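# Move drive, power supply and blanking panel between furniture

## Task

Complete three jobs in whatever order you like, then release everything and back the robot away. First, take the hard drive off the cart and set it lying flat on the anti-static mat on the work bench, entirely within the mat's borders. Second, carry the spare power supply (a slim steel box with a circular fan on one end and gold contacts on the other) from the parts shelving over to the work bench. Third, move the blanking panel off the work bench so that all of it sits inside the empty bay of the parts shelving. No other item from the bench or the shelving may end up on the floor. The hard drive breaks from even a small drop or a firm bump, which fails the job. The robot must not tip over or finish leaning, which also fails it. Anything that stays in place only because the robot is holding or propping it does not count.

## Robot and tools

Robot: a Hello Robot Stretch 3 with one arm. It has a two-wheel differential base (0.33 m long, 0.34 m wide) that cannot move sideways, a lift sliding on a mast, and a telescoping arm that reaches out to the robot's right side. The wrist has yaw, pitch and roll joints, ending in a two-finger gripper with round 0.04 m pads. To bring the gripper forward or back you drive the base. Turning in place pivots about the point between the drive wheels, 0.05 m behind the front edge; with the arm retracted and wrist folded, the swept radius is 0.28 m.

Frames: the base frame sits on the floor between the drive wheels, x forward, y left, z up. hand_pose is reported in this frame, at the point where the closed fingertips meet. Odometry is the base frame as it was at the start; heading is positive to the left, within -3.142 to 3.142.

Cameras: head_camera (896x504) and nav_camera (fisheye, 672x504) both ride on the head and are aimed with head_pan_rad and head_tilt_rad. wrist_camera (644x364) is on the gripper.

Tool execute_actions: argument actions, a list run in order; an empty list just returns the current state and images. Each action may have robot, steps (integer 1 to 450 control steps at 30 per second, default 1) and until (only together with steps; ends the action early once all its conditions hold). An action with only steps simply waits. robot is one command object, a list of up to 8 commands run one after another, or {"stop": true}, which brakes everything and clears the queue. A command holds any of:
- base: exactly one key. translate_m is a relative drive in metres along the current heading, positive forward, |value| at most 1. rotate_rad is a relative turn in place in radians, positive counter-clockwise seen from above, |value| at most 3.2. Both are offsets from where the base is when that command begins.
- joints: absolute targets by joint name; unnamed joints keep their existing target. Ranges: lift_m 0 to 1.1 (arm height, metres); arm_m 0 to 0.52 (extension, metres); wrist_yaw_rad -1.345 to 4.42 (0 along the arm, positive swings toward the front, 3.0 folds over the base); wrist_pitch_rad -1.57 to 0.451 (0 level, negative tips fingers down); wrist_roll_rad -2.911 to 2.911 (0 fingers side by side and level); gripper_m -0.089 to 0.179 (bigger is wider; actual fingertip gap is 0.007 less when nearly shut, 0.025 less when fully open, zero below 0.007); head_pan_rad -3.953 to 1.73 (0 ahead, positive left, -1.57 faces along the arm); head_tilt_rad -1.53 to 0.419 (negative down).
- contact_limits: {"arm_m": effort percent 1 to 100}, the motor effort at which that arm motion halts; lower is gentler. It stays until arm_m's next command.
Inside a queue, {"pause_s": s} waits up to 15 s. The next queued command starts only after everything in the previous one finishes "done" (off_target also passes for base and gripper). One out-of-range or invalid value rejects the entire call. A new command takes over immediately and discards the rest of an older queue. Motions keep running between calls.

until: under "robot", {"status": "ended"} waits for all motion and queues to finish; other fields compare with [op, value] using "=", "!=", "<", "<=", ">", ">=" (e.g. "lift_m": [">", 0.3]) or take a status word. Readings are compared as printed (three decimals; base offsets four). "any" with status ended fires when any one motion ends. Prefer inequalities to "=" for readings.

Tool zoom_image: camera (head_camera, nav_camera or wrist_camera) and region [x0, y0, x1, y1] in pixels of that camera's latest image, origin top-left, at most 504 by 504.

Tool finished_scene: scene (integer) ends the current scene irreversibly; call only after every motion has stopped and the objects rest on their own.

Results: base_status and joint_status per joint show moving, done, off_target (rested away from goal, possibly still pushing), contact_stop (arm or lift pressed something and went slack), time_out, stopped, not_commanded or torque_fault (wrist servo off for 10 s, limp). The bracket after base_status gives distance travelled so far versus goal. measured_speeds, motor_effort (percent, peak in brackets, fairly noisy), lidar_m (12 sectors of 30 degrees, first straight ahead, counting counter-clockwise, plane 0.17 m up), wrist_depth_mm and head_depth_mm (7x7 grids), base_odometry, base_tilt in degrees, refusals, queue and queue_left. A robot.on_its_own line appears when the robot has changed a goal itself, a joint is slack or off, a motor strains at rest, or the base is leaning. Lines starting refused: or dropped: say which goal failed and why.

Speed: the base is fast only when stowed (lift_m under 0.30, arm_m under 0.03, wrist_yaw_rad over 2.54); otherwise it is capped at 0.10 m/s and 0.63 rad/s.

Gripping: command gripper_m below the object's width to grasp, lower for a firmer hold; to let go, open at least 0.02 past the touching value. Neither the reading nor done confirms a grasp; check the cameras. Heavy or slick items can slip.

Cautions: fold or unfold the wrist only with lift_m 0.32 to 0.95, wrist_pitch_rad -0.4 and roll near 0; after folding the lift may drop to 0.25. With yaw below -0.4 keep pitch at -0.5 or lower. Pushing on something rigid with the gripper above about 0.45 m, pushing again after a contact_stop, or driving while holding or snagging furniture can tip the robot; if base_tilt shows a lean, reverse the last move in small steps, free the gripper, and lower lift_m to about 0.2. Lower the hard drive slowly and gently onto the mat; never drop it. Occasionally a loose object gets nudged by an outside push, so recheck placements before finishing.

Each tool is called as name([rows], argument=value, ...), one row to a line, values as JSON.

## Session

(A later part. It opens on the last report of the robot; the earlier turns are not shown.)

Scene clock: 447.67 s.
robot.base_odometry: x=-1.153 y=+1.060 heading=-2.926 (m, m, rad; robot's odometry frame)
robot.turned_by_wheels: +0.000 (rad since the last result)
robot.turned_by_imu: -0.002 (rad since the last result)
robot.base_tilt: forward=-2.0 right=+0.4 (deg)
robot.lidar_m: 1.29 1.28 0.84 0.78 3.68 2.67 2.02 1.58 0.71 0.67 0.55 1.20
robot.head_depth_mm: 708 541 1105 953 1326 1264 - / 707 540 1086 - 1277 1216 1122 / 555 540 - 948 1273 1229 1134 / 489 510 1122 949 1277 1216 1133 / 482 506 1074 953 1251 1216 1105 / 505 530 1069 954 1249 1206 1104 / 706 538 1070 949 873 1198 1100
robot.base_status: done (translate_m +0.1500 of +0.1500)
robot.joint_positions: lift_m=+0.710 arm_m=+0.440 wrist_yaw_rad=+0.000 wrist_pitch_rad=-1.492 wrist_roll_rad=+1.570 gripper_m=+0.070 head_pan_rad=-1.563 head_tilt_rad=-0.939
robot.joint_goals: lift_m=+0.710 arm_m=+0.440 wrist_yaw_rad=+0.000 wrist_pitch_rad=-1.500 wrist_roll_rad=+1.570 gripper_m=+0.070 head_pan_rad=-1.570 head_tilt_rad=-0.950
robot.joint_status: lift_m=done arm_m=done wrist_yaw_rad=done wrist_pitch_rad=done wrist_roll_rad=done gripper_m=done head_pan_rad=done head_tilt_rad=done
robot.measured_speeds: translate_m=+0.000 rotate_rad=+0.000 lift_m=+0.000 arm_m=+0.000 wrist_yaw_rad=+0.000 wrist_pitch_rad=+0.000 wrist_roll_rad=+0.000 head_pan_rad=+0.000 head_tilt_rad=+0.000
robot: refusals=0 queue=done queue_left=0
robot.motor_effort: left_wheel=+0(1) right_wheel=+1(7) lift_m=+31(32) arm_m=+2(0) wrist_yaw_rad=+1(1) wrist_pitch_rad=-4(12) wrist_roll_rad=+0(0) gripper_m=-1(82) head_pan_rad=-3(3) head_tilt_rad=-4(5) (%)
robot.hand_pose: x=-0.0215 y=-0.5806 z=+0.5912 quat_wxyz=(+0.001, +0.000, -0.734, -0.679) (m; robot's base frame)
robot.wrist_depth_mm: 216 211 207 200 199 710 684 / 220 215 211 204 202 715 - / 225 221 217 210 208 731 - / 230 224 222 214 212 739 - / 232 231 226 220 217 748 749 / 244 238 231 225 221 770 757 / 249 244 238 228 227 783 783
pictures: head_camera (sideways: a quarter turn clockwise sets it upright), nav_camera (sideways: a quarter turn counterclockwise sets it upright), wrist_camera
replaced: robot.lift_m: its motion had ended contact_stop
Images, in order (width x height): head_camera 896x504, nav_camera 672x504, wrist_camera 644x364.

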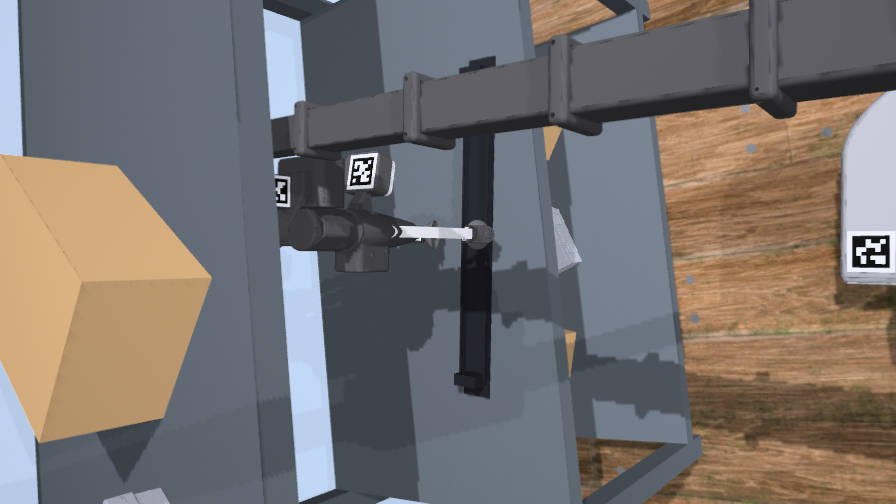

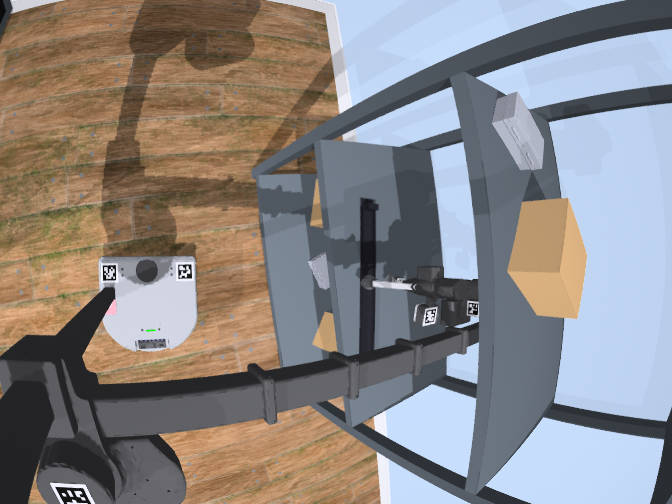

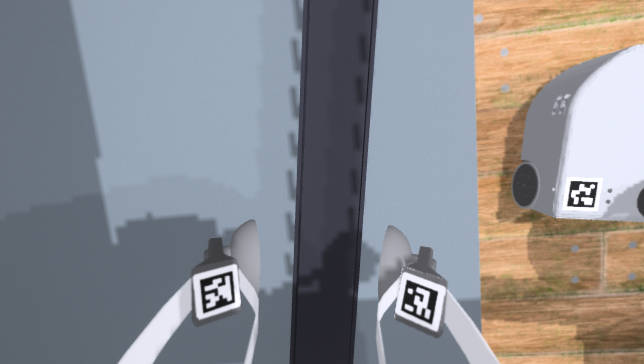

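execute_actions([
  {"robot":[{"joints":{"lift_m":0.73}},{"joints":{"arm_m":0.0}},{"base":{"translate_m":-1.0},"joints":{"head_pan_rad":-2.3,"head_tilt_rad":-0.6}},{"base":{"translate_m":-0.15},"joints":{"lift_m":1.08,"gripper_m":0.12}}],"steps":450,"until":{"robot":{"status":"ended"}}},
  {"steps":200,"until":{"robot":{"status":"ended"}}},
])

Scene clock: 468.37 s.
robot.base_odometry: x=-0.030 y=+1.307 heading=-2.926 (m, m, rad; robot's odometry frame)
robot.turned_by_wheels: +0.000 (rad since the last result)
robot.turned_by_imu: -0.007 (rad since the last result)
robot.base_tilt: forward=-2.1 right=+0.3 (deg)
robot.lidar_m: 2.42 1.36 1.52 2.88 2.20 1.44 0.89 0.90 1.21 1.11 1.07 0.82
robot.head_depth_mm: - - - 1559 1625 1362 1236 / - - - 1680 1774 1473 1236 / - - - 1806 1843 1476 1235 / - - - 1885 - - 1223 / - - - - - - 1179 / - - - - - - 1207 / - - - - - - -
robot.base_status: done (translate_m -0.1500 of -0.1500)
robot.joint_positions: lift_m=+1.080 arm_m=+0.002 wrist_yaw_rad=+0.000 wrist_pitch_rad=-1.494 wrist_roll_rad=+1.570 gripper_m=+0.120 head_pan_rad=-2.293 head_tilt_rad=-0.606
robot.joint_goals: lift_m=+1.080 arm_m=+0.000 wrist_yaw_rad=+0.000 wrist_pitch_rad=-1.500 wrist_roll_rad=+1.570 gripper_m=+0.120 head_pan_rad=-2.300 head_tilt_rad=-0.600
robot.joint_status: lift_m=done arm_m=done wrist_yaw_rad=done wrist_pitch_rad=done wrist_roll_rad=done gripper_m=done head_pan_rad=done head_tilt_rad=done
robot.measured_speeds: translate_m=+0.000 rotate_rad=+0.000 lift_m=+0.000 arm_m=+0.000 wrist_yaw_rad=+0.000 wrist_pitch_rad=+0.000 wrist_roll_rad=+0.000 head_pan_rad=+0.000 head_tilt_rad=+0.000
robot: refusals=0 queue=done queue_left=0
robot.motor_effort: left_wheel=+0(2) right_wheel=+1(2) lift_m=+30(31) arm_m=-2(3) wrist_yaw_rad=+0(1) wrist_pitch_rad=-3(4) wrist_roll_rad=+0(0) gripper_m=+0(79) head_pan_rad=-3(40) head_tilt_rad=+3(22) (%)
robot.hand_pose: x=-0.0215 y=-0.1429 z=+0.9612 quat_wxyz=(+0.001, +0.000, -0.734, -0.680) (m; robot's base frame)
robot.wrist_depth_mm: - - - - - - 998 / - - - - - - - / - - - - - - - / - - - - - - - / - - - - - - - / - - - - - - - / - - - - - - -
pictures: head_camera (sideways: a quarter turn clockwise sets it upright), nav_camera (sideways: a quarter turn counterclockwise sets it upright), wrist_camera
Images, in order (width x height): head_camera 896x504, nav_camera 672x504, wrist_camera 644x364.

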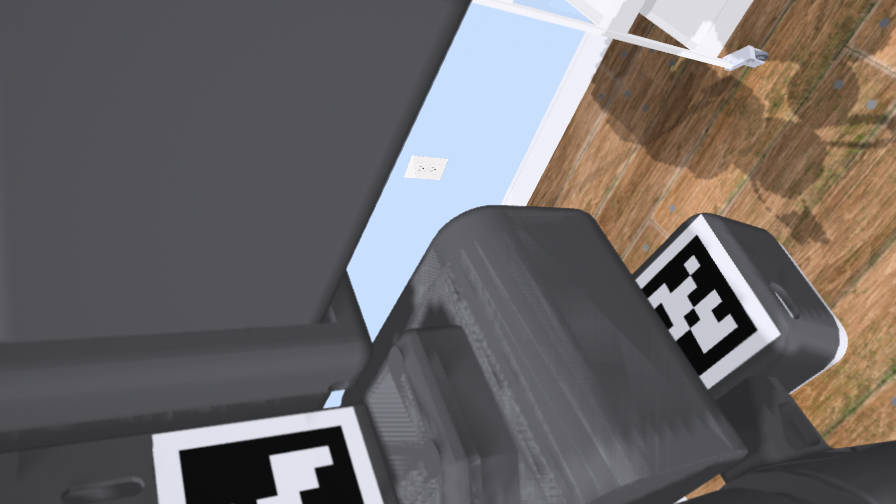

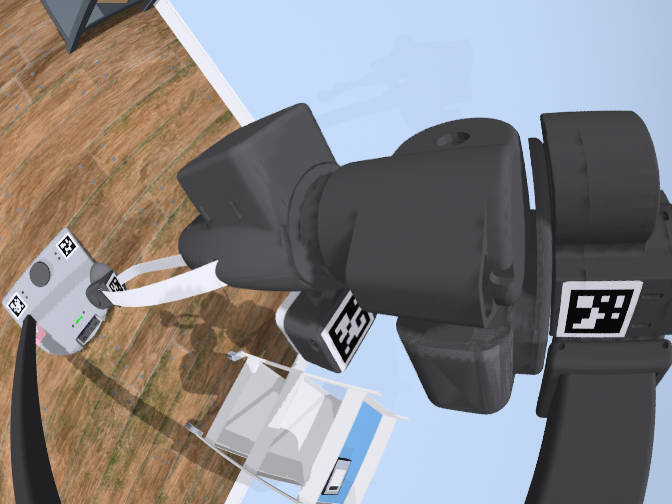

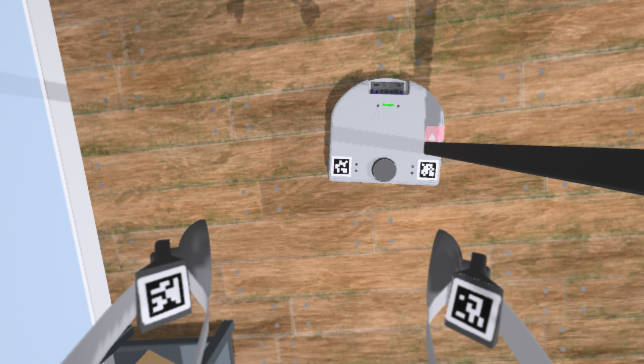

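execute_actions([
  {"robot":[{"base":{"translate_m":-0.35},"joints":{"lift_m":1.1}},{"base":{"rotate_rad":-1.57},"joints":{"head_pan_rad":-1.5,"head_tilt_rad":-0.9}},{"base":{"translate_m":0.2}}],"steps":450,"until":{"robot":{"status":"ended"}}},
])

Scene clock: 480.17 s.
robot.base_odometry: x=+0.269 y=+1.577 heading=+1.788 (m, m, rad; robot's odometry frame)
robot.turned_by_wheels: -1.570 (rad since the last result)
robot.turned_by_imu: -1.564 (rad since the last result)
robot.base_tilt: forward=-2.1 right=+0.3 (deg)
robot.lidar_m: 0.96 0.97 1.03 1.85 1.82 2.00 3.07 1.57 0.56 0.52 0.52 1.04
robot.head_depth_mm: - - - - 1393 1259 1114 / - - - - - 1229 1112 / 801 - - - - 1222 1134 / 824 958 969 - - 1235 1116 / 823 951 965 843 1194 1234 1113 / 818 946 1119 1325 1451 1264 1114 / 811 937 1108 1351 1443 1262 1114
robot.base_status: done (translate_m +0.2000 of +0.2000)
robot.joint_positions: lift_m=+1.100 arm_m=+0.002 wrist_yaw_rad=+0.000 wrist_pitch_rad=-1.494 wrist_roll_rad=+1.570 gripper_m=+0.120 head_pan_rad=-1.507 head_tilt_rad=-0.889
robot.joint_goals: lift_m=+1.100 arm_m=+0.000 wrist_yaw_rad=+0.000 wrist_pitch_rad=-1.500 wrist_roll_rad=+1.570 gripper_m=+0.120 head_pan_rad=-1.500 head_tilt_rad=-0.900
robot.joint_status: lift_m=done arm_m=done wrist_yaw_rad=done wrist_pitch_rad=done wrist_roll_rad=done gripper_m=done head_pan_rad=done head_tilt_rad=done
robot.measured_speeds: translate_m=+0.000 rotate_rad=+0.000 lift_m=+0.000 arm_m=+0.000 wrist_yaw_rad=+0.000 wrist_pitch_rad=+0.000 wrist_roll_rad=+0.000 head_pan_rad=+0.000 head_tilt_rad=+0.000
robot: refusals=0 queue=done queue_left=0
robot.motor_effort: left_wheel=+3(7) right_wheel=-3(7) lift_m=+30(31) arm_m=-1(2) wrist_yaw_rad=+0(0) wrist_pitch_rad=-3(3) wrist_roll_rad=+0(0) gripper_m=-1(0) head_pan_rad=+4(41) head_tilt_rad=-5(21) (%)
robot.hand_pose: x=-0.0215 y=-0.1429 z=+0.9812 quat_wxyz=(+0.001, +0.000, -0.734, -0.680) (m; robot's base frame)
robot.wrist_depth_mm: 474 - - - - - - / 487 786 - - - - - / 482 771 - - - - - / 507 808 - - - - - / 529 822 - - - - - / 525 608 - - - - - / 846 - - - - - -
pictures: head_camera (sideways: a quarter turn clockwise sets it upright), nav_camera (sideways: a quarter turn counterclockwise sets it upright), wrist_camera
Images, in order (width x height): head_camera 896x504, nav_camera 672x504, wrist_camera 644x364.

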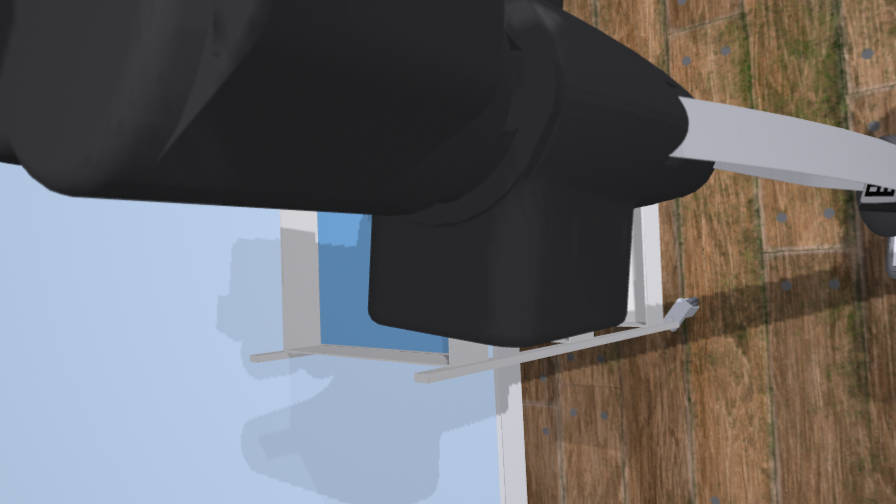

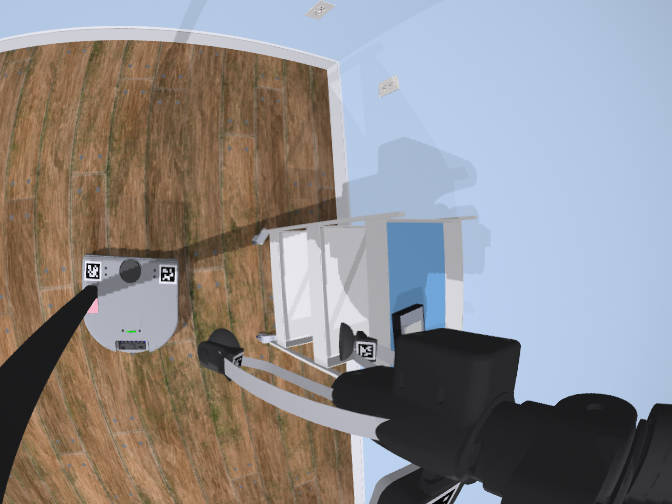

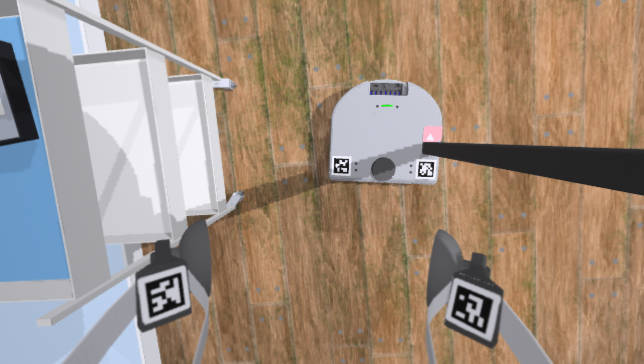

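execute_actions([
  {"robot":{"joints":{"arm_m":0.3,"head_tilt_rad":-0.7}},"steps":450,"until":{"robot":{"status":"ended"}}},
])

Scene clock: 483.93 s.
robot.base_odometry: x=+0.269 y=+1.577 heading=+1.788 (m, m, rad; robot's odometry frame)
robot.turned_by_wheels: +0.000 (rad since the last result)
robot.turned_by_imu: -0.001 (rad since the last result)
robot.base_tilt: forward=-2.1 right=+0.3 (deg)
robot.lidar_m: 0.96 0.97 1.04 1.85 1.81 2.00 3.07 1.57 0.56 0.52 0.52 1.04
robot.head_depth_mm: - 893 1037 1144 821 1287 1179 / - 883 1028 1002 830 1029 1134 / 782 - 1043 1010 829 1032 1133 / 794 873 1011 985 857 1002 1132 / 785 883 1002 978 831 990 1131 / 781 873 992 1146 1326 1379 1176 / 776 867 985 1134 1342 1377 1176
robot.base_status: done (translate_m +0.2000 of +0.2000)
robot.joint_positions: lift_m=+1.100 arm_m=+0.300 wrist_yaw_rad=+0.000 wrist_pitch_rad=-1.494 wrist_roll_rad=+1.570 gripper_m=+0.120 head_pan_rad=-1.507 head_tilt_rad=-0.705
robot.joint_goals: lift_m=+1.100 arm_m=+0.300 wrist_yaw_rad=+0.000 wrist_pitch_rad=-1.500 wrist_roll_rad=+1.570 gripper_m=+0.120 head_pan_rad=-1.500 head_tilt_rad=-0.700
robot.joint_status: lift_m=done arm_m=done wrist_yaw_rad=done wrist_pitch_rad=done wrist_roll_rad=done gripper_m=done head_pan_rad=done head_tilt_rad=done
robot.measured_speeds: translate_m=+0.000 rotate_rad=+0.000 lift_m=+0.000 arm_m=+0.000 wrist_yaw_rad=+0.000 wrist_pitch_rad=+0.000 wrist_roll_rad=+0.000 head_pan_rad=+0.000 head_tilt_rad=+0.000
robot: refusals=0 queue=done queue_left=0
robot.motor_effort: left_wheel=+3(3) right_wheel=-3(3) lift_m=+30(30) arm_m=+3(5) wrist_yaw_rad=-1(1) wrist_pitch_rad=-3(3) wrist_roll_rad=+0(0) gripper_m=+0(0) head_pan_rad=+3(4) head_tilt_rad=+2(16) (%)
robot.hand_pose: x=-0.0215 y=-0.4401 z=+0.9812 quat_wxyz=(+0.001, +0.000, -0.734, -0.680) (m; robot's base frame)
robot.wrist_depth_mm: 467 467 463 - - - - / 489 454 473 - - - - / 490 490 480 - - - - / 501 506 500 - - - - / 524 515 503 - - - - / 520 541 516 - - - - / 537 815 - - - - -
pictures: head_camera (sideways: a quarter turn clockwise sets it upright), nav_camera (sideways: a quarter turn counterclockwise sets it upright), wrist_camera
Images, in order (width x height): head_camera 896x504, nav_camera 672x504, wrist_camera 644x364.

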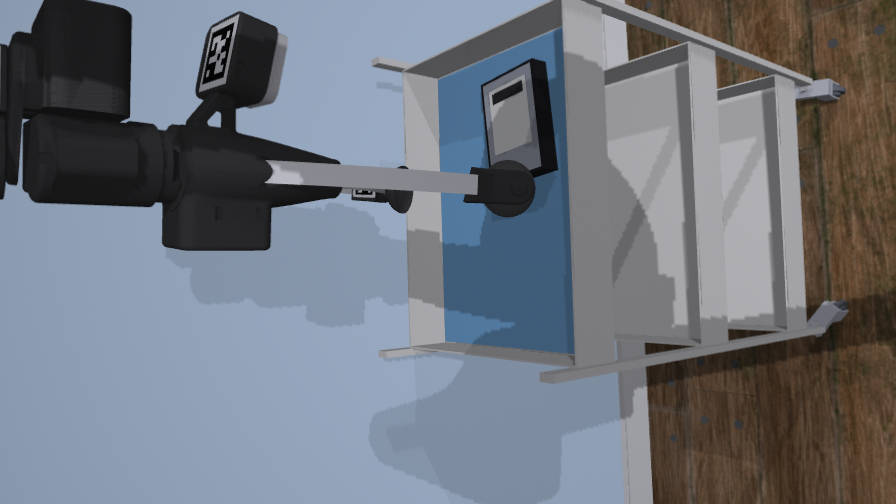

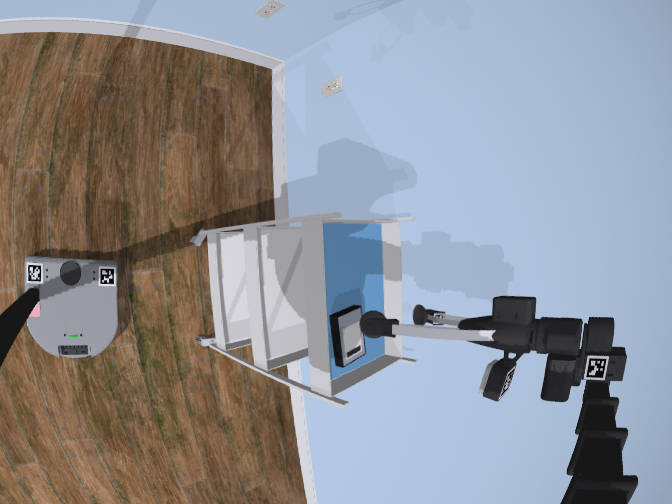

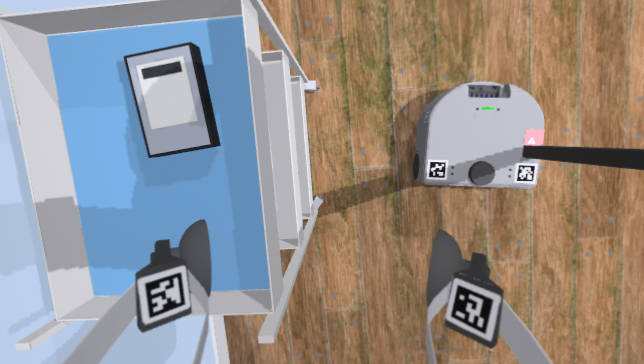

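execute_actions([
  {"robot":{"base":{"translate_m":-0.16},"joints":{"arm_m":0.5,"gripper_m":0.16,"wrist_roll_rad":1.37}},"steps":450,"until":{"robot":{"status":"ended"}}},
  {"robot":{"joints":{"lift_m":1.04}},"steps":450,"until":{"robot":{"status":"ended"}}},
])

Scene clock: 488.40 s.
robot.base_odometry: x=+0.303 y=+1.421 heading=+1.788 (m, m, rad; robot's odometry frame)
robot.turned_by_wheels: +0.000 (rad since the last result)
robot.turned_by_imu: -0.001 (rad since the last result)
robot.base_tilt: forward=-2.0 right=+0.4 (deg)
robot.lidar_m: 1.12 1.13 1.10 1.89 1.79 1.98 2.94 1.61 1.05 0.54 0.55 1.22
robot.head_depth_mm: - 929 1057 1225 1473 1389 1177 / - 920 1048 1218 1414 1377 1177 / 794 - 1044 973 844 1029 1155 / 811 894 1029 1010 834 1028 1157 / 803 901 1023 1001 857 1030 1132 / 797 893 1016 992 855 1031 1127 / 794 887 1006 1088 829 1319 1175
robot.base_status: done (translate_m -0.1600 of -0.1600)
robot.joint_positions: lift_m=+1.040 arm_m=+0.500 wrist_yaw_rad=+0.000 wrist_pitch_rad=-1.494 wrist_roll_rad=+1.376 gripper_m=+0.160 head_pan_rad=-1.507 head_tilt_rad=-0.705
robot.joint_goals: lift_m=+1.040 arm_m=+0.500 wrist_yaw_rad=+0.000 wrist_pitch_rad=-1.500 wrist_roll_rad=+1.370 gripper_m=+0.160 head_pan_rad=-1.500 head_tilt_rad=-0.700
robot.joint_status: lift_m=done arm_m=done wrist_yaw_rad=done wrist_pitch_rad=done wrist_roll_rad=done gripper_m=done head_pan_rad=done head_tilt_rad=done
robot.measured_speeds: translate_m=+0.000 rotate_rad=+0.000 lift_m=+0.000 arm_m=+0.000 wrist_yaw_rad=+0.000 wrist_pitch_rad=+0.000 wrist_roll_rad=+0.000 head_pan_rad=+0.000 head_tilt_rad=+0.000
robot: refusals=0 queue=done queue_left=0
robot.motor_effort: left_wheel=+2(5) right_wheel=-3(8) lift_m=+24(30) arm_m=+3(6) wrist_yaw_rad=+1(1) wrist_pitch_rad=-3(3) wrist_roll_rad=-3(2) gripper_m=+0(82) head_pan_rad=+3(4) head_tilt_rad=+2(2) (%)
robot.hand_pose: x=-0.0216 y=-0.6401 z=+0.9215 quat_wxyz=(+0.071, +0.066, -0.730, -0.676) (m; robot's base frame)
robot.wrist_depth_mm: 382 530 931 - - - - / 378 542 969 - - - - / 401 425 422 418 - - - / 402 429 422 421 - - - / 413 442 444 414 - - - / 408 - 447 441 - - - / 406 474 463 454 - - -
pictures: head_camera (sideways: a quarter turn clockwise sets it upright), nav_camera (sideways: a quarter turn counterclockwise sets it upright), wrist_camera
Images, in order (width x height): head_camera 896x504, nav_camera 672x504, wrist_camera 644x364.

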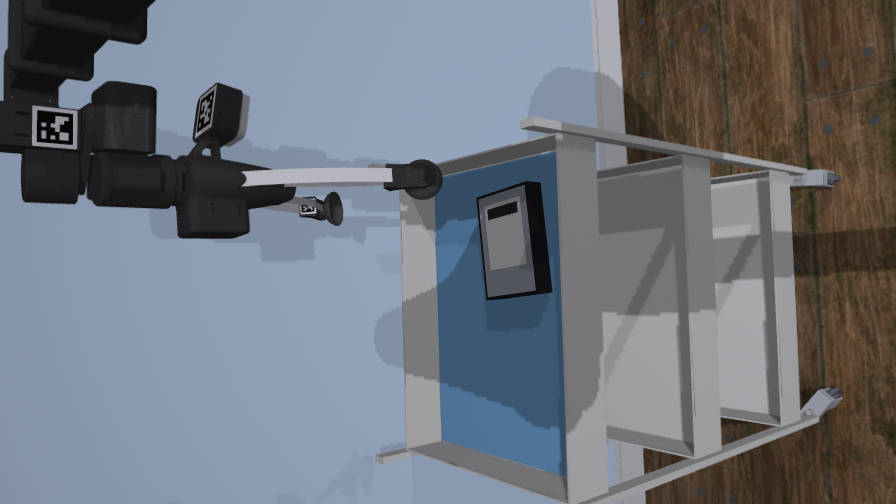

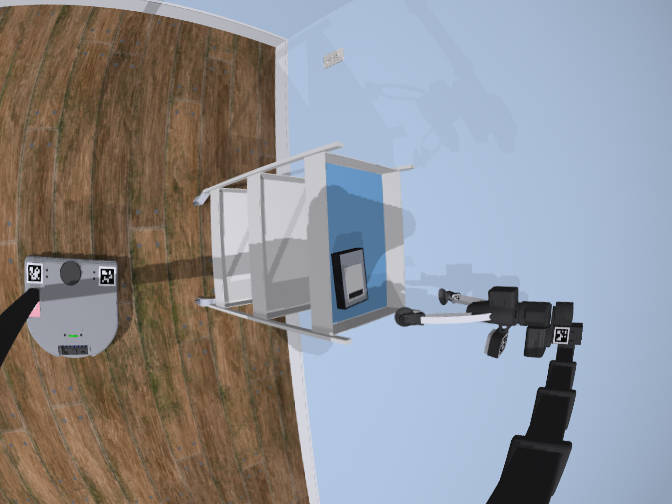

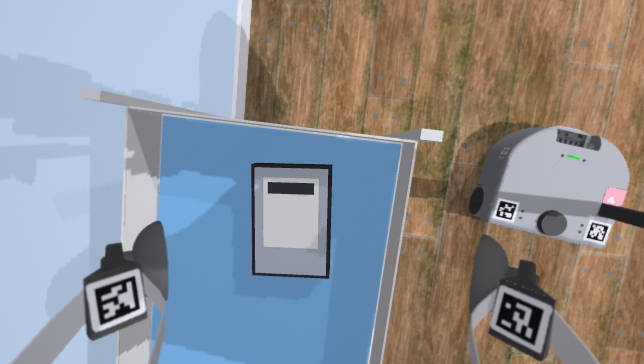

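execute_actions([
  {"robot":{"joints":{"arm_m":0.52,"gripper_m":0.145,"wrist_pitch_rad":-1.57}},"steps":450,"until":{"robot":{"status":"ended"}}},
  {"robot":{"joints":{"lift_m":0.97}},"steps":450,"until":{"robot":{"status":"ended"}}},
])

Scene clock: 491.10 s.
robot.base_odometry: x=+0.303 y=+1.421 heading=+1.788 (m, m, rad; robot's odometry frame)
robot.turned_by_wheels: +0.000 (rad since the last result)
robot.turned_by_imu: +0.000 (rad since the last result)
robot.base_tilt: forward=-2.0 right=+0.3 (deg)
robot.lidar_m: 1.12 1.13 1.10 1.88 1.79 1.97 2.94 1.60 1.06 0.54 0.55 1.21
robot.head_depth_mm: 824 - 1078 1231 1476 1379 1175 / 808 961 1074 1217 1425 1385 1177 / 809 - 1063 974 845 1025 1156 / 811 903 1042 1003 832 1031 1152 / 802 901 1023 999 853 1030 1128 / 799 898 1015 995 854 1029 1134 / 794 887 1005 1089 832 1317 1182
robot.base_status: done (translate_m -0.1600 of -0.1600)
robot.joint_positions: lift_m=+0.970 arm_m=+0.520 wrist_yaw_rad=+0.000 wrist_pitch_rad=-1.544 wrist_roll_rad=+1.376 gripper_m=+0.145 head_pan_rad=-1.507 head_tilt_rad=-0.705
robot.joint_goals: lift_m=+0.970 arm_m=+0.520 wrist_yaw_rad=+0.000 wrist_pitch_rad=-1.570 wrist_roll_rad=+1.370 gripper_m=+0.145 head_pan_rad=-1.500 head_tilt_rad=-0.700
robot.joint_status: lift_m=done arm_m=done wrist_yaw_rad=done wrist_pitch_rad=done wrist_roll_rad=done gripper_m=done head_pan_rad=done head_tilt_rad=done
robot.measured_speeds: translate_m=+0.000 rotate_rad=+0.000 lift_m=+0.000 arm_m=+0.000 wrist_yaw_rad=+0.000 wrist_pitch_rad=+0.000 wrist_roll_rad=+0.000 head_pan_rad=+0.000 head_tilt_rad=+0.000
robot: refusals=0 queue=done queue_left=0
robot.motor_effort: left_wheel=+3(3) right_wheel=-3(2) lift_m=+24(24) arm_m=+3(4) wrist_yaw_rad=+0(0) wrist_pitch_rad=-4(4) wrist_roll_rad=-3(3) gripper_m=+0(63) head_pan_rad=+4(4) head_tilt_rad=+2(2) (%)
robot.hand_pose: x=-0.0216 y=-0.6471 z=+0.8521 quat_wxyz=(+0.070, +0.067, -0.713, -0.695) (m; robot's base frame)
robot.wrist_depth_mm: 388 549 974 972 - 997 960 / 374 559 - 993 980 995 999 / 365 345 346 344 - 975 976 / 371 356 346 346 352 - - / 383 360 361 334 360 - - / 390 - 368 358 - - - / 401 385 381 378 - - -
pictures: head_camera (sideways: a quarter turn clockwise sets it upright), nav_camera (sideways: a quarter turn counterclockwise sets it upright), wrist_camera
Images, in order (width x height): head_camera 896x504, nav_camera 672x504, wrist_camera 644x364.

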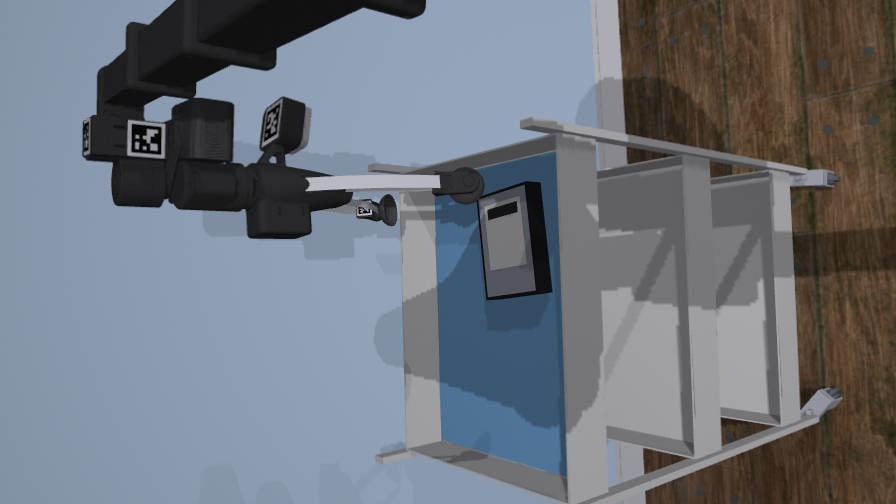

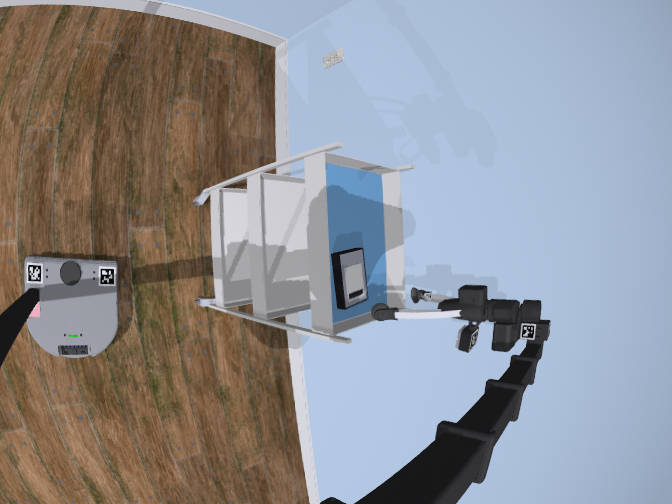

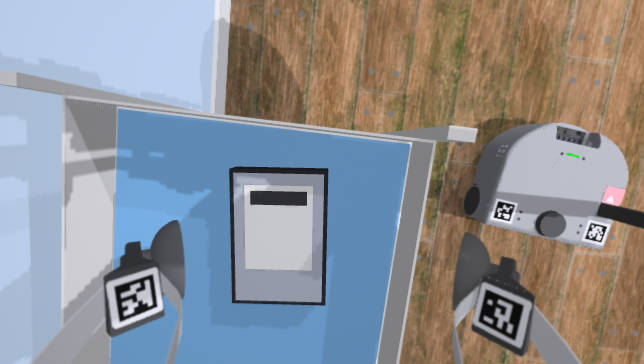

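execute_actions([
  {"robot":[{"joints":{"lift_m":1.08}},{"base":{"rotate_rad":0.3}},{"base":{"translate_m":-0.2}},{"base":{"rotate_rad":-0.3}},{"base":{"translate_m":0.21}},{"joints":{"lift_m":0.93,"arm_m":0.51}}],"steps":450,"until":{"robot":{"status":"ended"}}},
  {"steps":300,"until":{"robot":{"status":"ended"}}},
])

Scene clock: 505.90 s.
robot.base_odometry: x=+0.357 y=+1.452 heading=+1.788 (m, m, rad; robot's odometry frame)
robot.turned_by_wheels: +0.000 (rad since the last result)
robot.turned_by_imu: -0.002 (rad since the last result)
robot.base_tilt: forward=-2.0 right=+0.3 (deg)
robot.lidar_m: 1.11 1.12 1.14 1.93 1.86 2.05 2.96 1.50 0.50 0.48 0.49 1.16
robot.head_depth_mm: 772 851 - 1152 1371 1383 1176 / 766 - 998 1134 1254 1349 1181 / 761 824 - 967 795 976 1107 / 758 850 963 976 785 978 1125 / 752 843 959 965 801 978 1107 / 747 837 950 963 804 954 1106 / 741 833 942 1037 782 944 1153
robot.base_status: done (translate_m +0.2100 of +0.2100)
robot.joint_positions: lift_m=+0.930 arm_m=+0.510 wrist_yaw_rad=+0.000 wrist_pitch_rad=-1.545 wrist_roll_rad=+1.376 gripper_m=+0.145 head_pan_rad=-1.507 head_tilt_rad=-0.705
robot.joint_goals: lift_m=+0.930 arm_m=+0.510 wrist_yaw_rad=+0.000 wrist_pitch_rad=-1.570 wrist_roll_rad=+1.370 gripper_m=+0.145 head_pan_rad=-1.500 head_tilt_rad=-0.700
robot.joint_status: lift_m=done arm_m=done wrist_yaw_rad=done wrist_pitch_rad=done wrist_roll_rad=done gripper_m=done head_pan_rad=done head_tilt_rad=done
robot.measured_speeds: translate_m=+0.000 rotate_rad=+0.000 lift_m=+0.000 arm_m=+0.000 wrist_yaw_rad=+0.000 wrist_pitch_rad=+0.000 wrist_roll_rad=+0.000 head_pan_rad=+0.000 head_tilt_rad=+0.000
robot: refusals=0 queue=done queue_left=0
robot.motor_effort: left_wheel=+3(4) right_wheel=-3(10) lift_m=+24(31) arm_m=-2(7) wrist_yaw_rad=+0(1) wrist_pitch_rad=-4(4) wrist_roll_rad=-3(3) gripper_m=-1(1) head_pan_rad=+4(4) head_tilt_rad=+2(2) (%)
robot.hand_pose: x=-0.0216 y=-0.6375 z=+0.8121 quat_wxyz=(+0.070, +0.067, -0.712, -0.695) (m; robot's base frame)
robot.wrist_depth_mm: 335 471 854 975 925 950 933 / 300 302 826 939 981 941 955 / 323 301 306 304 300 262 - / 331 308 311 280 311 273 - / 337 299 316 287 311 306 - / 345 - 327 295 323 - - / 344 333 336 331 325 - -
pictures: head_camera (sideways: a quarter turn clockwise sets it upright), nav_camera (sideways: a quarter turn counterclockwise sets it upright), wrist_camera
Images, in order (width x height): head_camera 896x504, nav_camera 672x504, wrist_camera 644x364.

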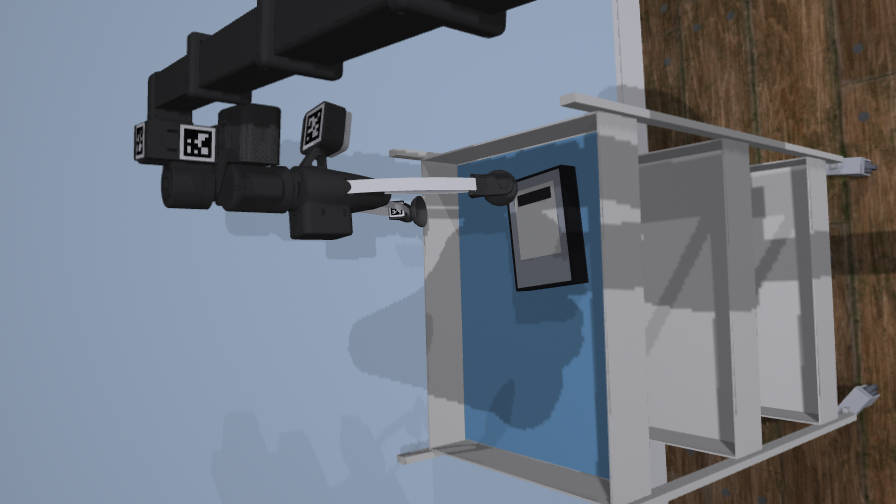

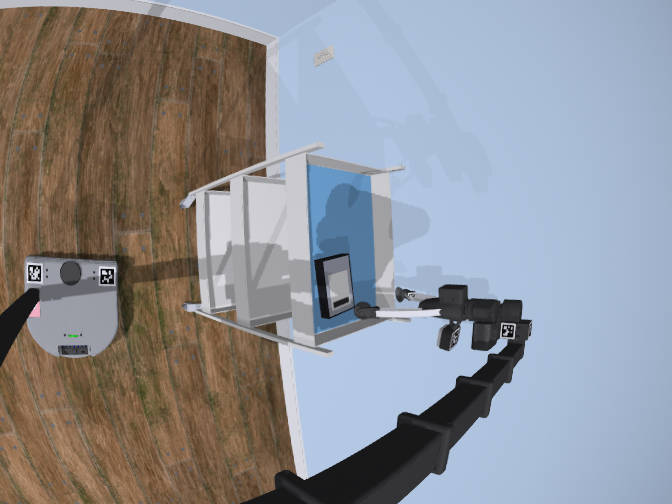

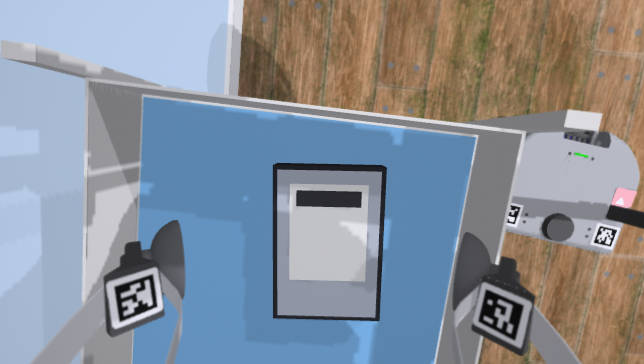

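execute_actions([
  {"robot":{"joints":{"arm_m":0.514,"gripper_m":0.138,"lift_m":0.87}},"steps":450,"until":{"robot":{"status":"ended"}}},
])

Scene clock: 507.33 s.
robot.base_odometry: x=+0.357 y=+1.452 heading=+1.788 (m, m, rad; robot's odometry frame)
robot.turned_by_wheels: +0.000 (rad since the last result)
robot.turned_by_imu: +0.000 (rad since the last result)
robot.base_tilt: forward=-2.0 right=+0.3 (deg)
robot.lidar_m: 1.11 1.12 1.14 1.94 1.86 2.05 2.96 1.50 0.50 0.48 0.49 1.16
robot.head_depth_mm: 771 869 970 - 1431 1365 1177 / 765 845 - 1145 1247 1348 1182 / 762 839 - 963 793 979 1110 / 758 851 962 974 784 980 1133 / 752 841 959 968 805 979 1107 / 747 839 951 961 804 955 1108 / 743 832 942 1038 782 941 1153
robot.base_status: done (translate_m +0.2100 of +0.2100)
robot.joint_positions: lift_m=+0.870 arm_m=+0.514 wrist_yaw_rad=+0.000 wrist_pitch_rad=-1.545 wrist_roll_rad=+1.376 gripper_m=+0.138 head_pan_rad=-1.507 head_tilt_rad=-0.705
robot.joint_goals: lift_m=+0.870 arm_m=+0.514 wrist_yaw_rad=+0.000 wrist_pitch_rad=-1.570 wrist_roll_rad=+1.370 gripper_m=+0.138 head_pan_rad=-1.500 head_tilt_rad=-0.700
robot.joint_status: lift_m=done arm_m=done wrist_yaw_rad=done wrist_pitch_rad=done wrist_roll_rad=done gripper_m=done head_pan_rad=done head_tilt_rad=done
robot.measured_speeds: translate_m=+0.000 rotate_rad=+0.000 lift_m=+0.000 arm_m=+0.000 wrist_yaw_rad=+0.000 wrist_pitch_rad=+0.000 wrist_roll_rad=+0.000 head_pan_rad=+0.000 head_tilt_rad=+0.000
robot: refusals=0 queue=done queue_left=0
robot.motor_effort: left_wheel=+3(3) right_wheel=-3(3) lift_m=+24(24) arm_m=+3(1) wrist_yaw_rad=+0(1) wrist_pitch_rad=-4(4) wrist_roll_rad=-3(3) gripper_m=-1(39) head_pan_rad=+4(3) head_tilt_rad=+2(2) (%)
robot.hand_pose: x=-0.0216 y=-0.6409 z=+0.7521 quat_wxyz=(+0.070, +0.067, -0.712, -0.695) (m; robot's base frame)
robot.wrist_depth_mm: 329 462 829 890 891 879 847 / 195 240 722 895 913 881 901 / 209 245 241 242 241 239 173 / 215 249 247 222 247 243 186 / 221 256 253 224 251 242 191 / 226 - 260 232 256 209 959 / 221 271 266 238 263 244 -
pictures: head_camera (sideways: a quarter turn clockwise sets it upright), nav_camera (sideways: a quarter turn counterclockwise sets it upright), wrist_camera
Images, in order (width x height): head_camera 896x504, nav_camera 672x504, wrist_camera 644x364.

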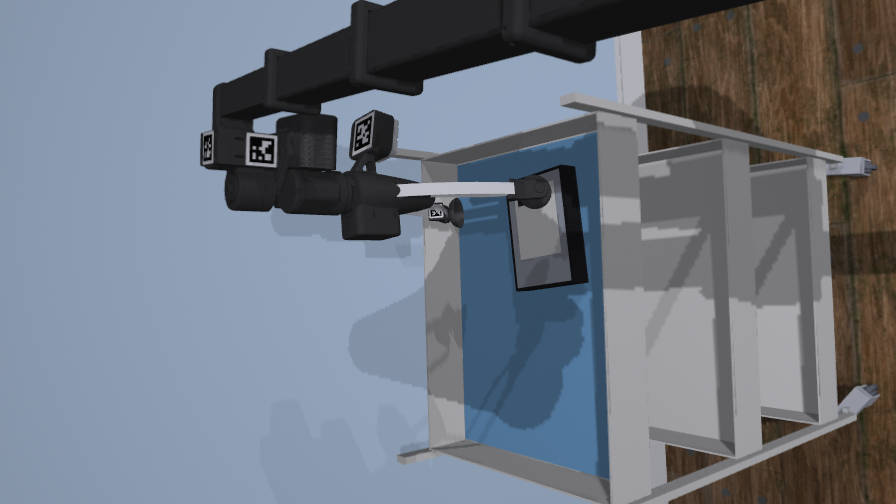

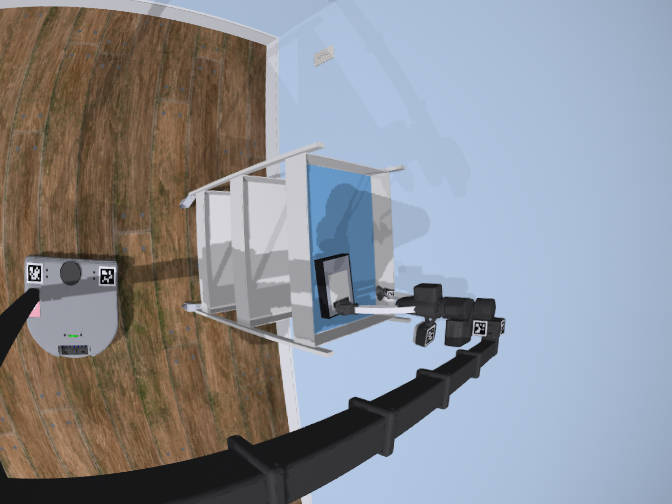

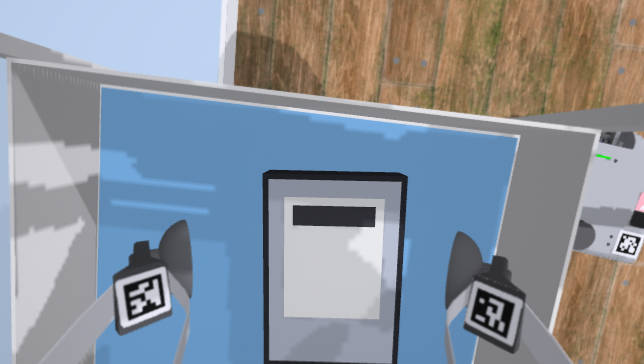

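execute_actions([
  {"robot":{"base":{"translate_m":0.03},"joints":{"arm_m":0.506}},"steps":450,"until":{"robot":{"status":"ended"}}},
  {"robot":{"joints":{"lift_m":0.825}},"steps":450,"until":{"robot":{"status":"ended"}}},
])

Scene clock: 510.00 s.
robot.base_odometry: x=+0.350 y=+1.481 heading=+1.788 (m, m, rad; robot's odometry frame)
robot.turned_by_wheels: +0.000 (rad since the last result)
robot.turned_by_imu: +0.000 (rad since the last result)
robot.base_tilt: forward=-2.1 right=+0.3 (deg)
robot.lidar_m: 1.08 1.09 1.13 1.93 1.86 2.05 2.97 1.50 0.51 0.48 0.48 1.16
robot.head_depth_mm: 766 865 985 1100 - 1344 1168 / 763 856 - 1098 785 1292 1155 / 758 851 - 961 783 978 1106 / 752 846 964 968 782 981 1110 / 749 838 952 966 805 956 1110 / 745 832 945 958 804 932 1110 / 739 829 939 1064 790 1314 1179
robot.base_status: done (translate_m +0.0300 of +0.0300)
robot.joint_positions: lift_m=+0.825 arm_m=+0.506 wrist_yaw_rad=+0.000 wrist_pitch_rad=-1.545 wrist_roll_rad=+1.376 gripper_m=+0.138 head_pan_rad=-1.507 head_tilt_rad=-0.705
robot.joint_goals: lift_m=+0.825 arm_m=+0.506 wrist_yaw_rad=+0.000 wrist_pitch_rad=-1.570 wrist_roll_rad=+1.370 gripper_m=+0.138 head_pan_rad=-1.500 head_tilt_rad=-0.700
robot.joint_status: lift_m=done arm_m=done wrist_yaw_rad=done wrist_pitch_rad=done wrist_roll_rad=done gripper_m=done head_pan_rad=done head_tilt_rad=done
robot.measured_speeds: translate_m=+0.000 rotate_rad=+0.000 lift_m=+0.000 arm_m=+0.000 wrist_yaw_rad=+0.000 wrist_pitch_rad=+0.000 wrist_roll_rad=+0.000 head_pan_rad=+0.000 head_tilt_rad=+0.000
robot: refusals=0 queue=done queue_left=0
robot.motor_effort: left_wheel=+3(6) right_wheel=-3(6) lift_m=+24(24) arm_m=-2(1) wrist_yaw_rad=+0(1) wrist_pitch_rad=-3(4) wrist_roll_rad=-3(3) gripper_m=-1(1) head_pan_rad=+3(4) head_tilt_rad=+1(2) (%)
robot.hand_pose: x=-0.0216 y=-0.6335 z=+0.7071 quat_wxyz=(+0.070, +0.067, -0.712, -0.695) (m; robot's base frame)
robot.wrist_depth_mm: 190 181 162 146 149 147 807 / 193 193 193 193 191 191 160 / 199 199 195 173 194 194 168 / 204 203 202 173 173 199 165 / 209 208 206 176 180 203 160 / 213 - 212 181 183 202 157 / 218 219 217 187 188 214 162
pictures: head_camera (sideways: a quarter turn clockwise sets it upright), nav_camera (sideways: a quarter turn counterclockwise sets it upright), wrist_camera
Images, in order (width x height): head_camera 896x504, nav_camera 672x504, wrist_camera 644x364.

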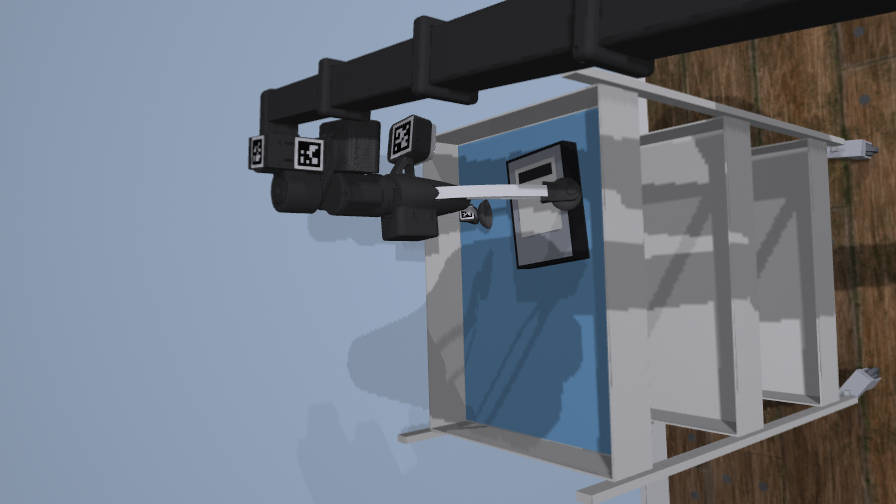

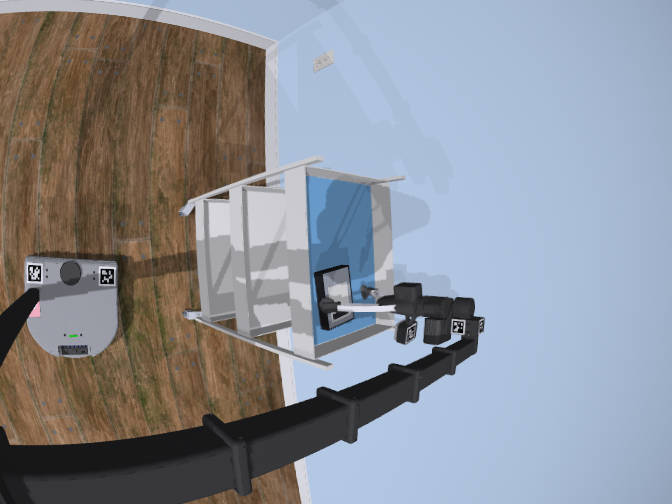

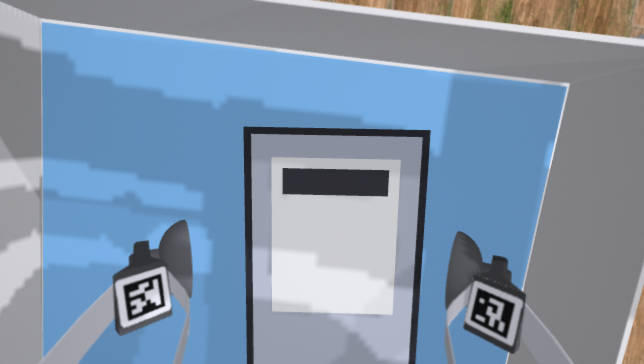

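execute_actions([
  {"robot":{"joints":{"arm_m":0.497}},"steps":450,"until":{"robot":{"status":"ended"}}},
  {"robot":{"joints":{"lift_m":0.795}},"steps":450,"until":{"robot":{"status":"ended"}}},
])

Scene clock: 511.73 s.
robot.base_odometry: x=+0.350 y=+1.481 heading=+1.788 (m, m, rad; robot's odometry frame)
robot.turned_by_wheels: +0.000 (rad since the last result)
robot.turned_by_imu: +0.000 (rad since the last result)
robot.base_tilt: forward=-2.1 right=+0.3 (deg)
robot.lidar_m: 1.08 1.09 1.12 1.93 1.86 2.06 2.97 1.50 0.51 0.48 0.48 1.15
robot.head_depth_mm: 769 864 982 1122 - - 1168 / 765 857 943 940 785 1290 1157 / 759 851 924 959 795 980 1110 / 756 847 960 974 783 980 1111 / 750 840 954 963 805 955 1113 / 743 834 949 956 805 929 1105 / 740 827 938 1064 790 1315 1176
robot.base_status: done (translate_m +0.0300 of +0.0300)
robot.joint_positions: lift_m=+0.795 arm_m=+0.497 wrist_yaw_rad=+0.000 wrist_pitch_rad=-1.550 wrist_roll_rad=+1.376 gripper_m=+0.138 head_pan_rad=-1.507 head_tilt_rad=-0.705
robot.joint_goals: lift_m=+0.795 arm_m=+0.497 wrist_yaw_rad=+0.000 wrist_pitch_rad=-1.570 wrist_roll_rad=+1.370 gripper_m=+0.138 head_pan_rad=-1.500 head_tilt_rad=-0.700
robot.joint_status: lift_m=done arm_m=done wrist_yaw_rad=done wrist_pitch_rad=done wrist_roll_rad=done gripper_m=done head_pan_rad=done head_tilt_rad=done
robot.measured_speeds: translate_m=+0.000 rotate_rad=+0.000 lift_m=+0.000 arm_m=+0.000 wrist_yaw_rad=+0.000 wrist_pitch_rad=+0.000 wrist_roll_rad=+0.000 head_pan_rad=+0.000 head_tilt_rad=+0.000
robot: refusals=0 queue=done queue_left=0
robot.motor_effort: left_wheel=+2(3) right_wheel=-3(3) lift_m=+17(25) arm_m=-2(0) wrist_yaw_rad=+0(0) wrist_pitch_rad=-1(4) wrist_roll_rad=-3(3) gripper_m=-1(1) head_pan_rad=+4(4) head_tilt_rad=+1(2) (%)
robot.hand_pose: x=-0.0216 y=-0.6232 z=+0.6775 quat_wxyz=(+0.070, +0.068, -0.711, -0.697) (m; robot's base frame)
robot.wrist_depth_mm: 163 162 162 148 134 123 114 / 166 165 164 164 163 163 154 / 170 170 167 144 166 167 157 / 173 174 147 144 146 171 153 / 178 178 149 148 149 175 149 / 182 - 153 152 153 179 147 / 187 187 157 156 157 185 143
pictures: head_camera (sideways: a quarter turn clockwise sets it upright), nav_camera (sideways: a quarter turn counterclockwise sets it upright), wrist_camera
Images, in order (width x height): head_camera 896x504, nav_camera 672x504, wrist_camera 644x364.

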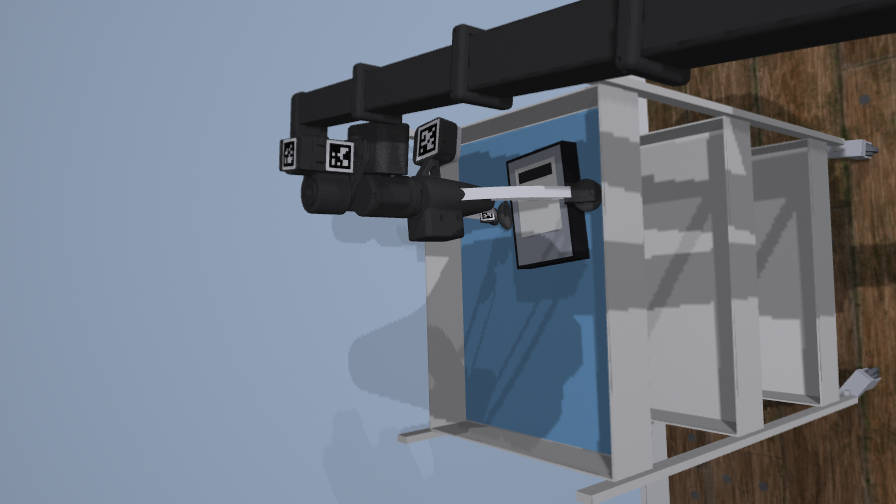

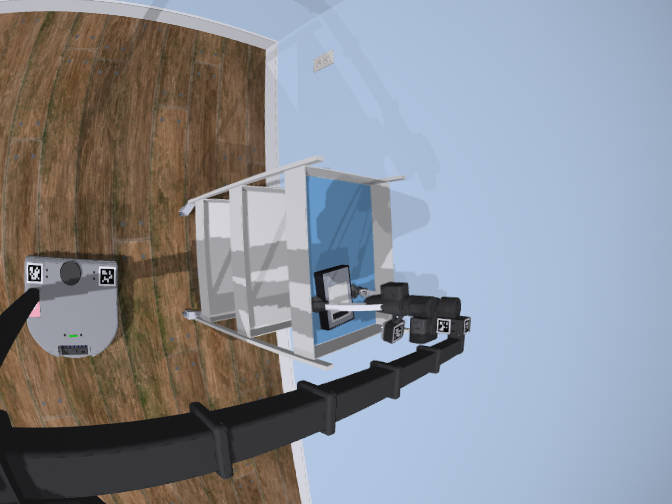

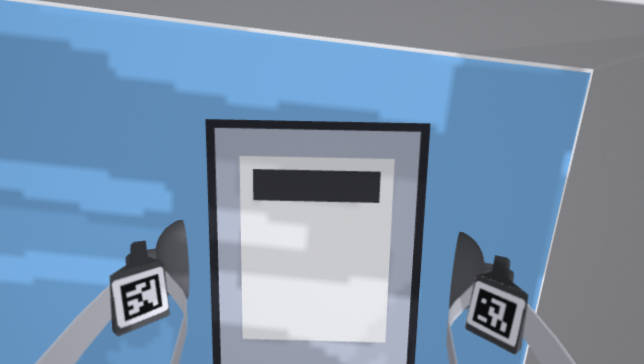

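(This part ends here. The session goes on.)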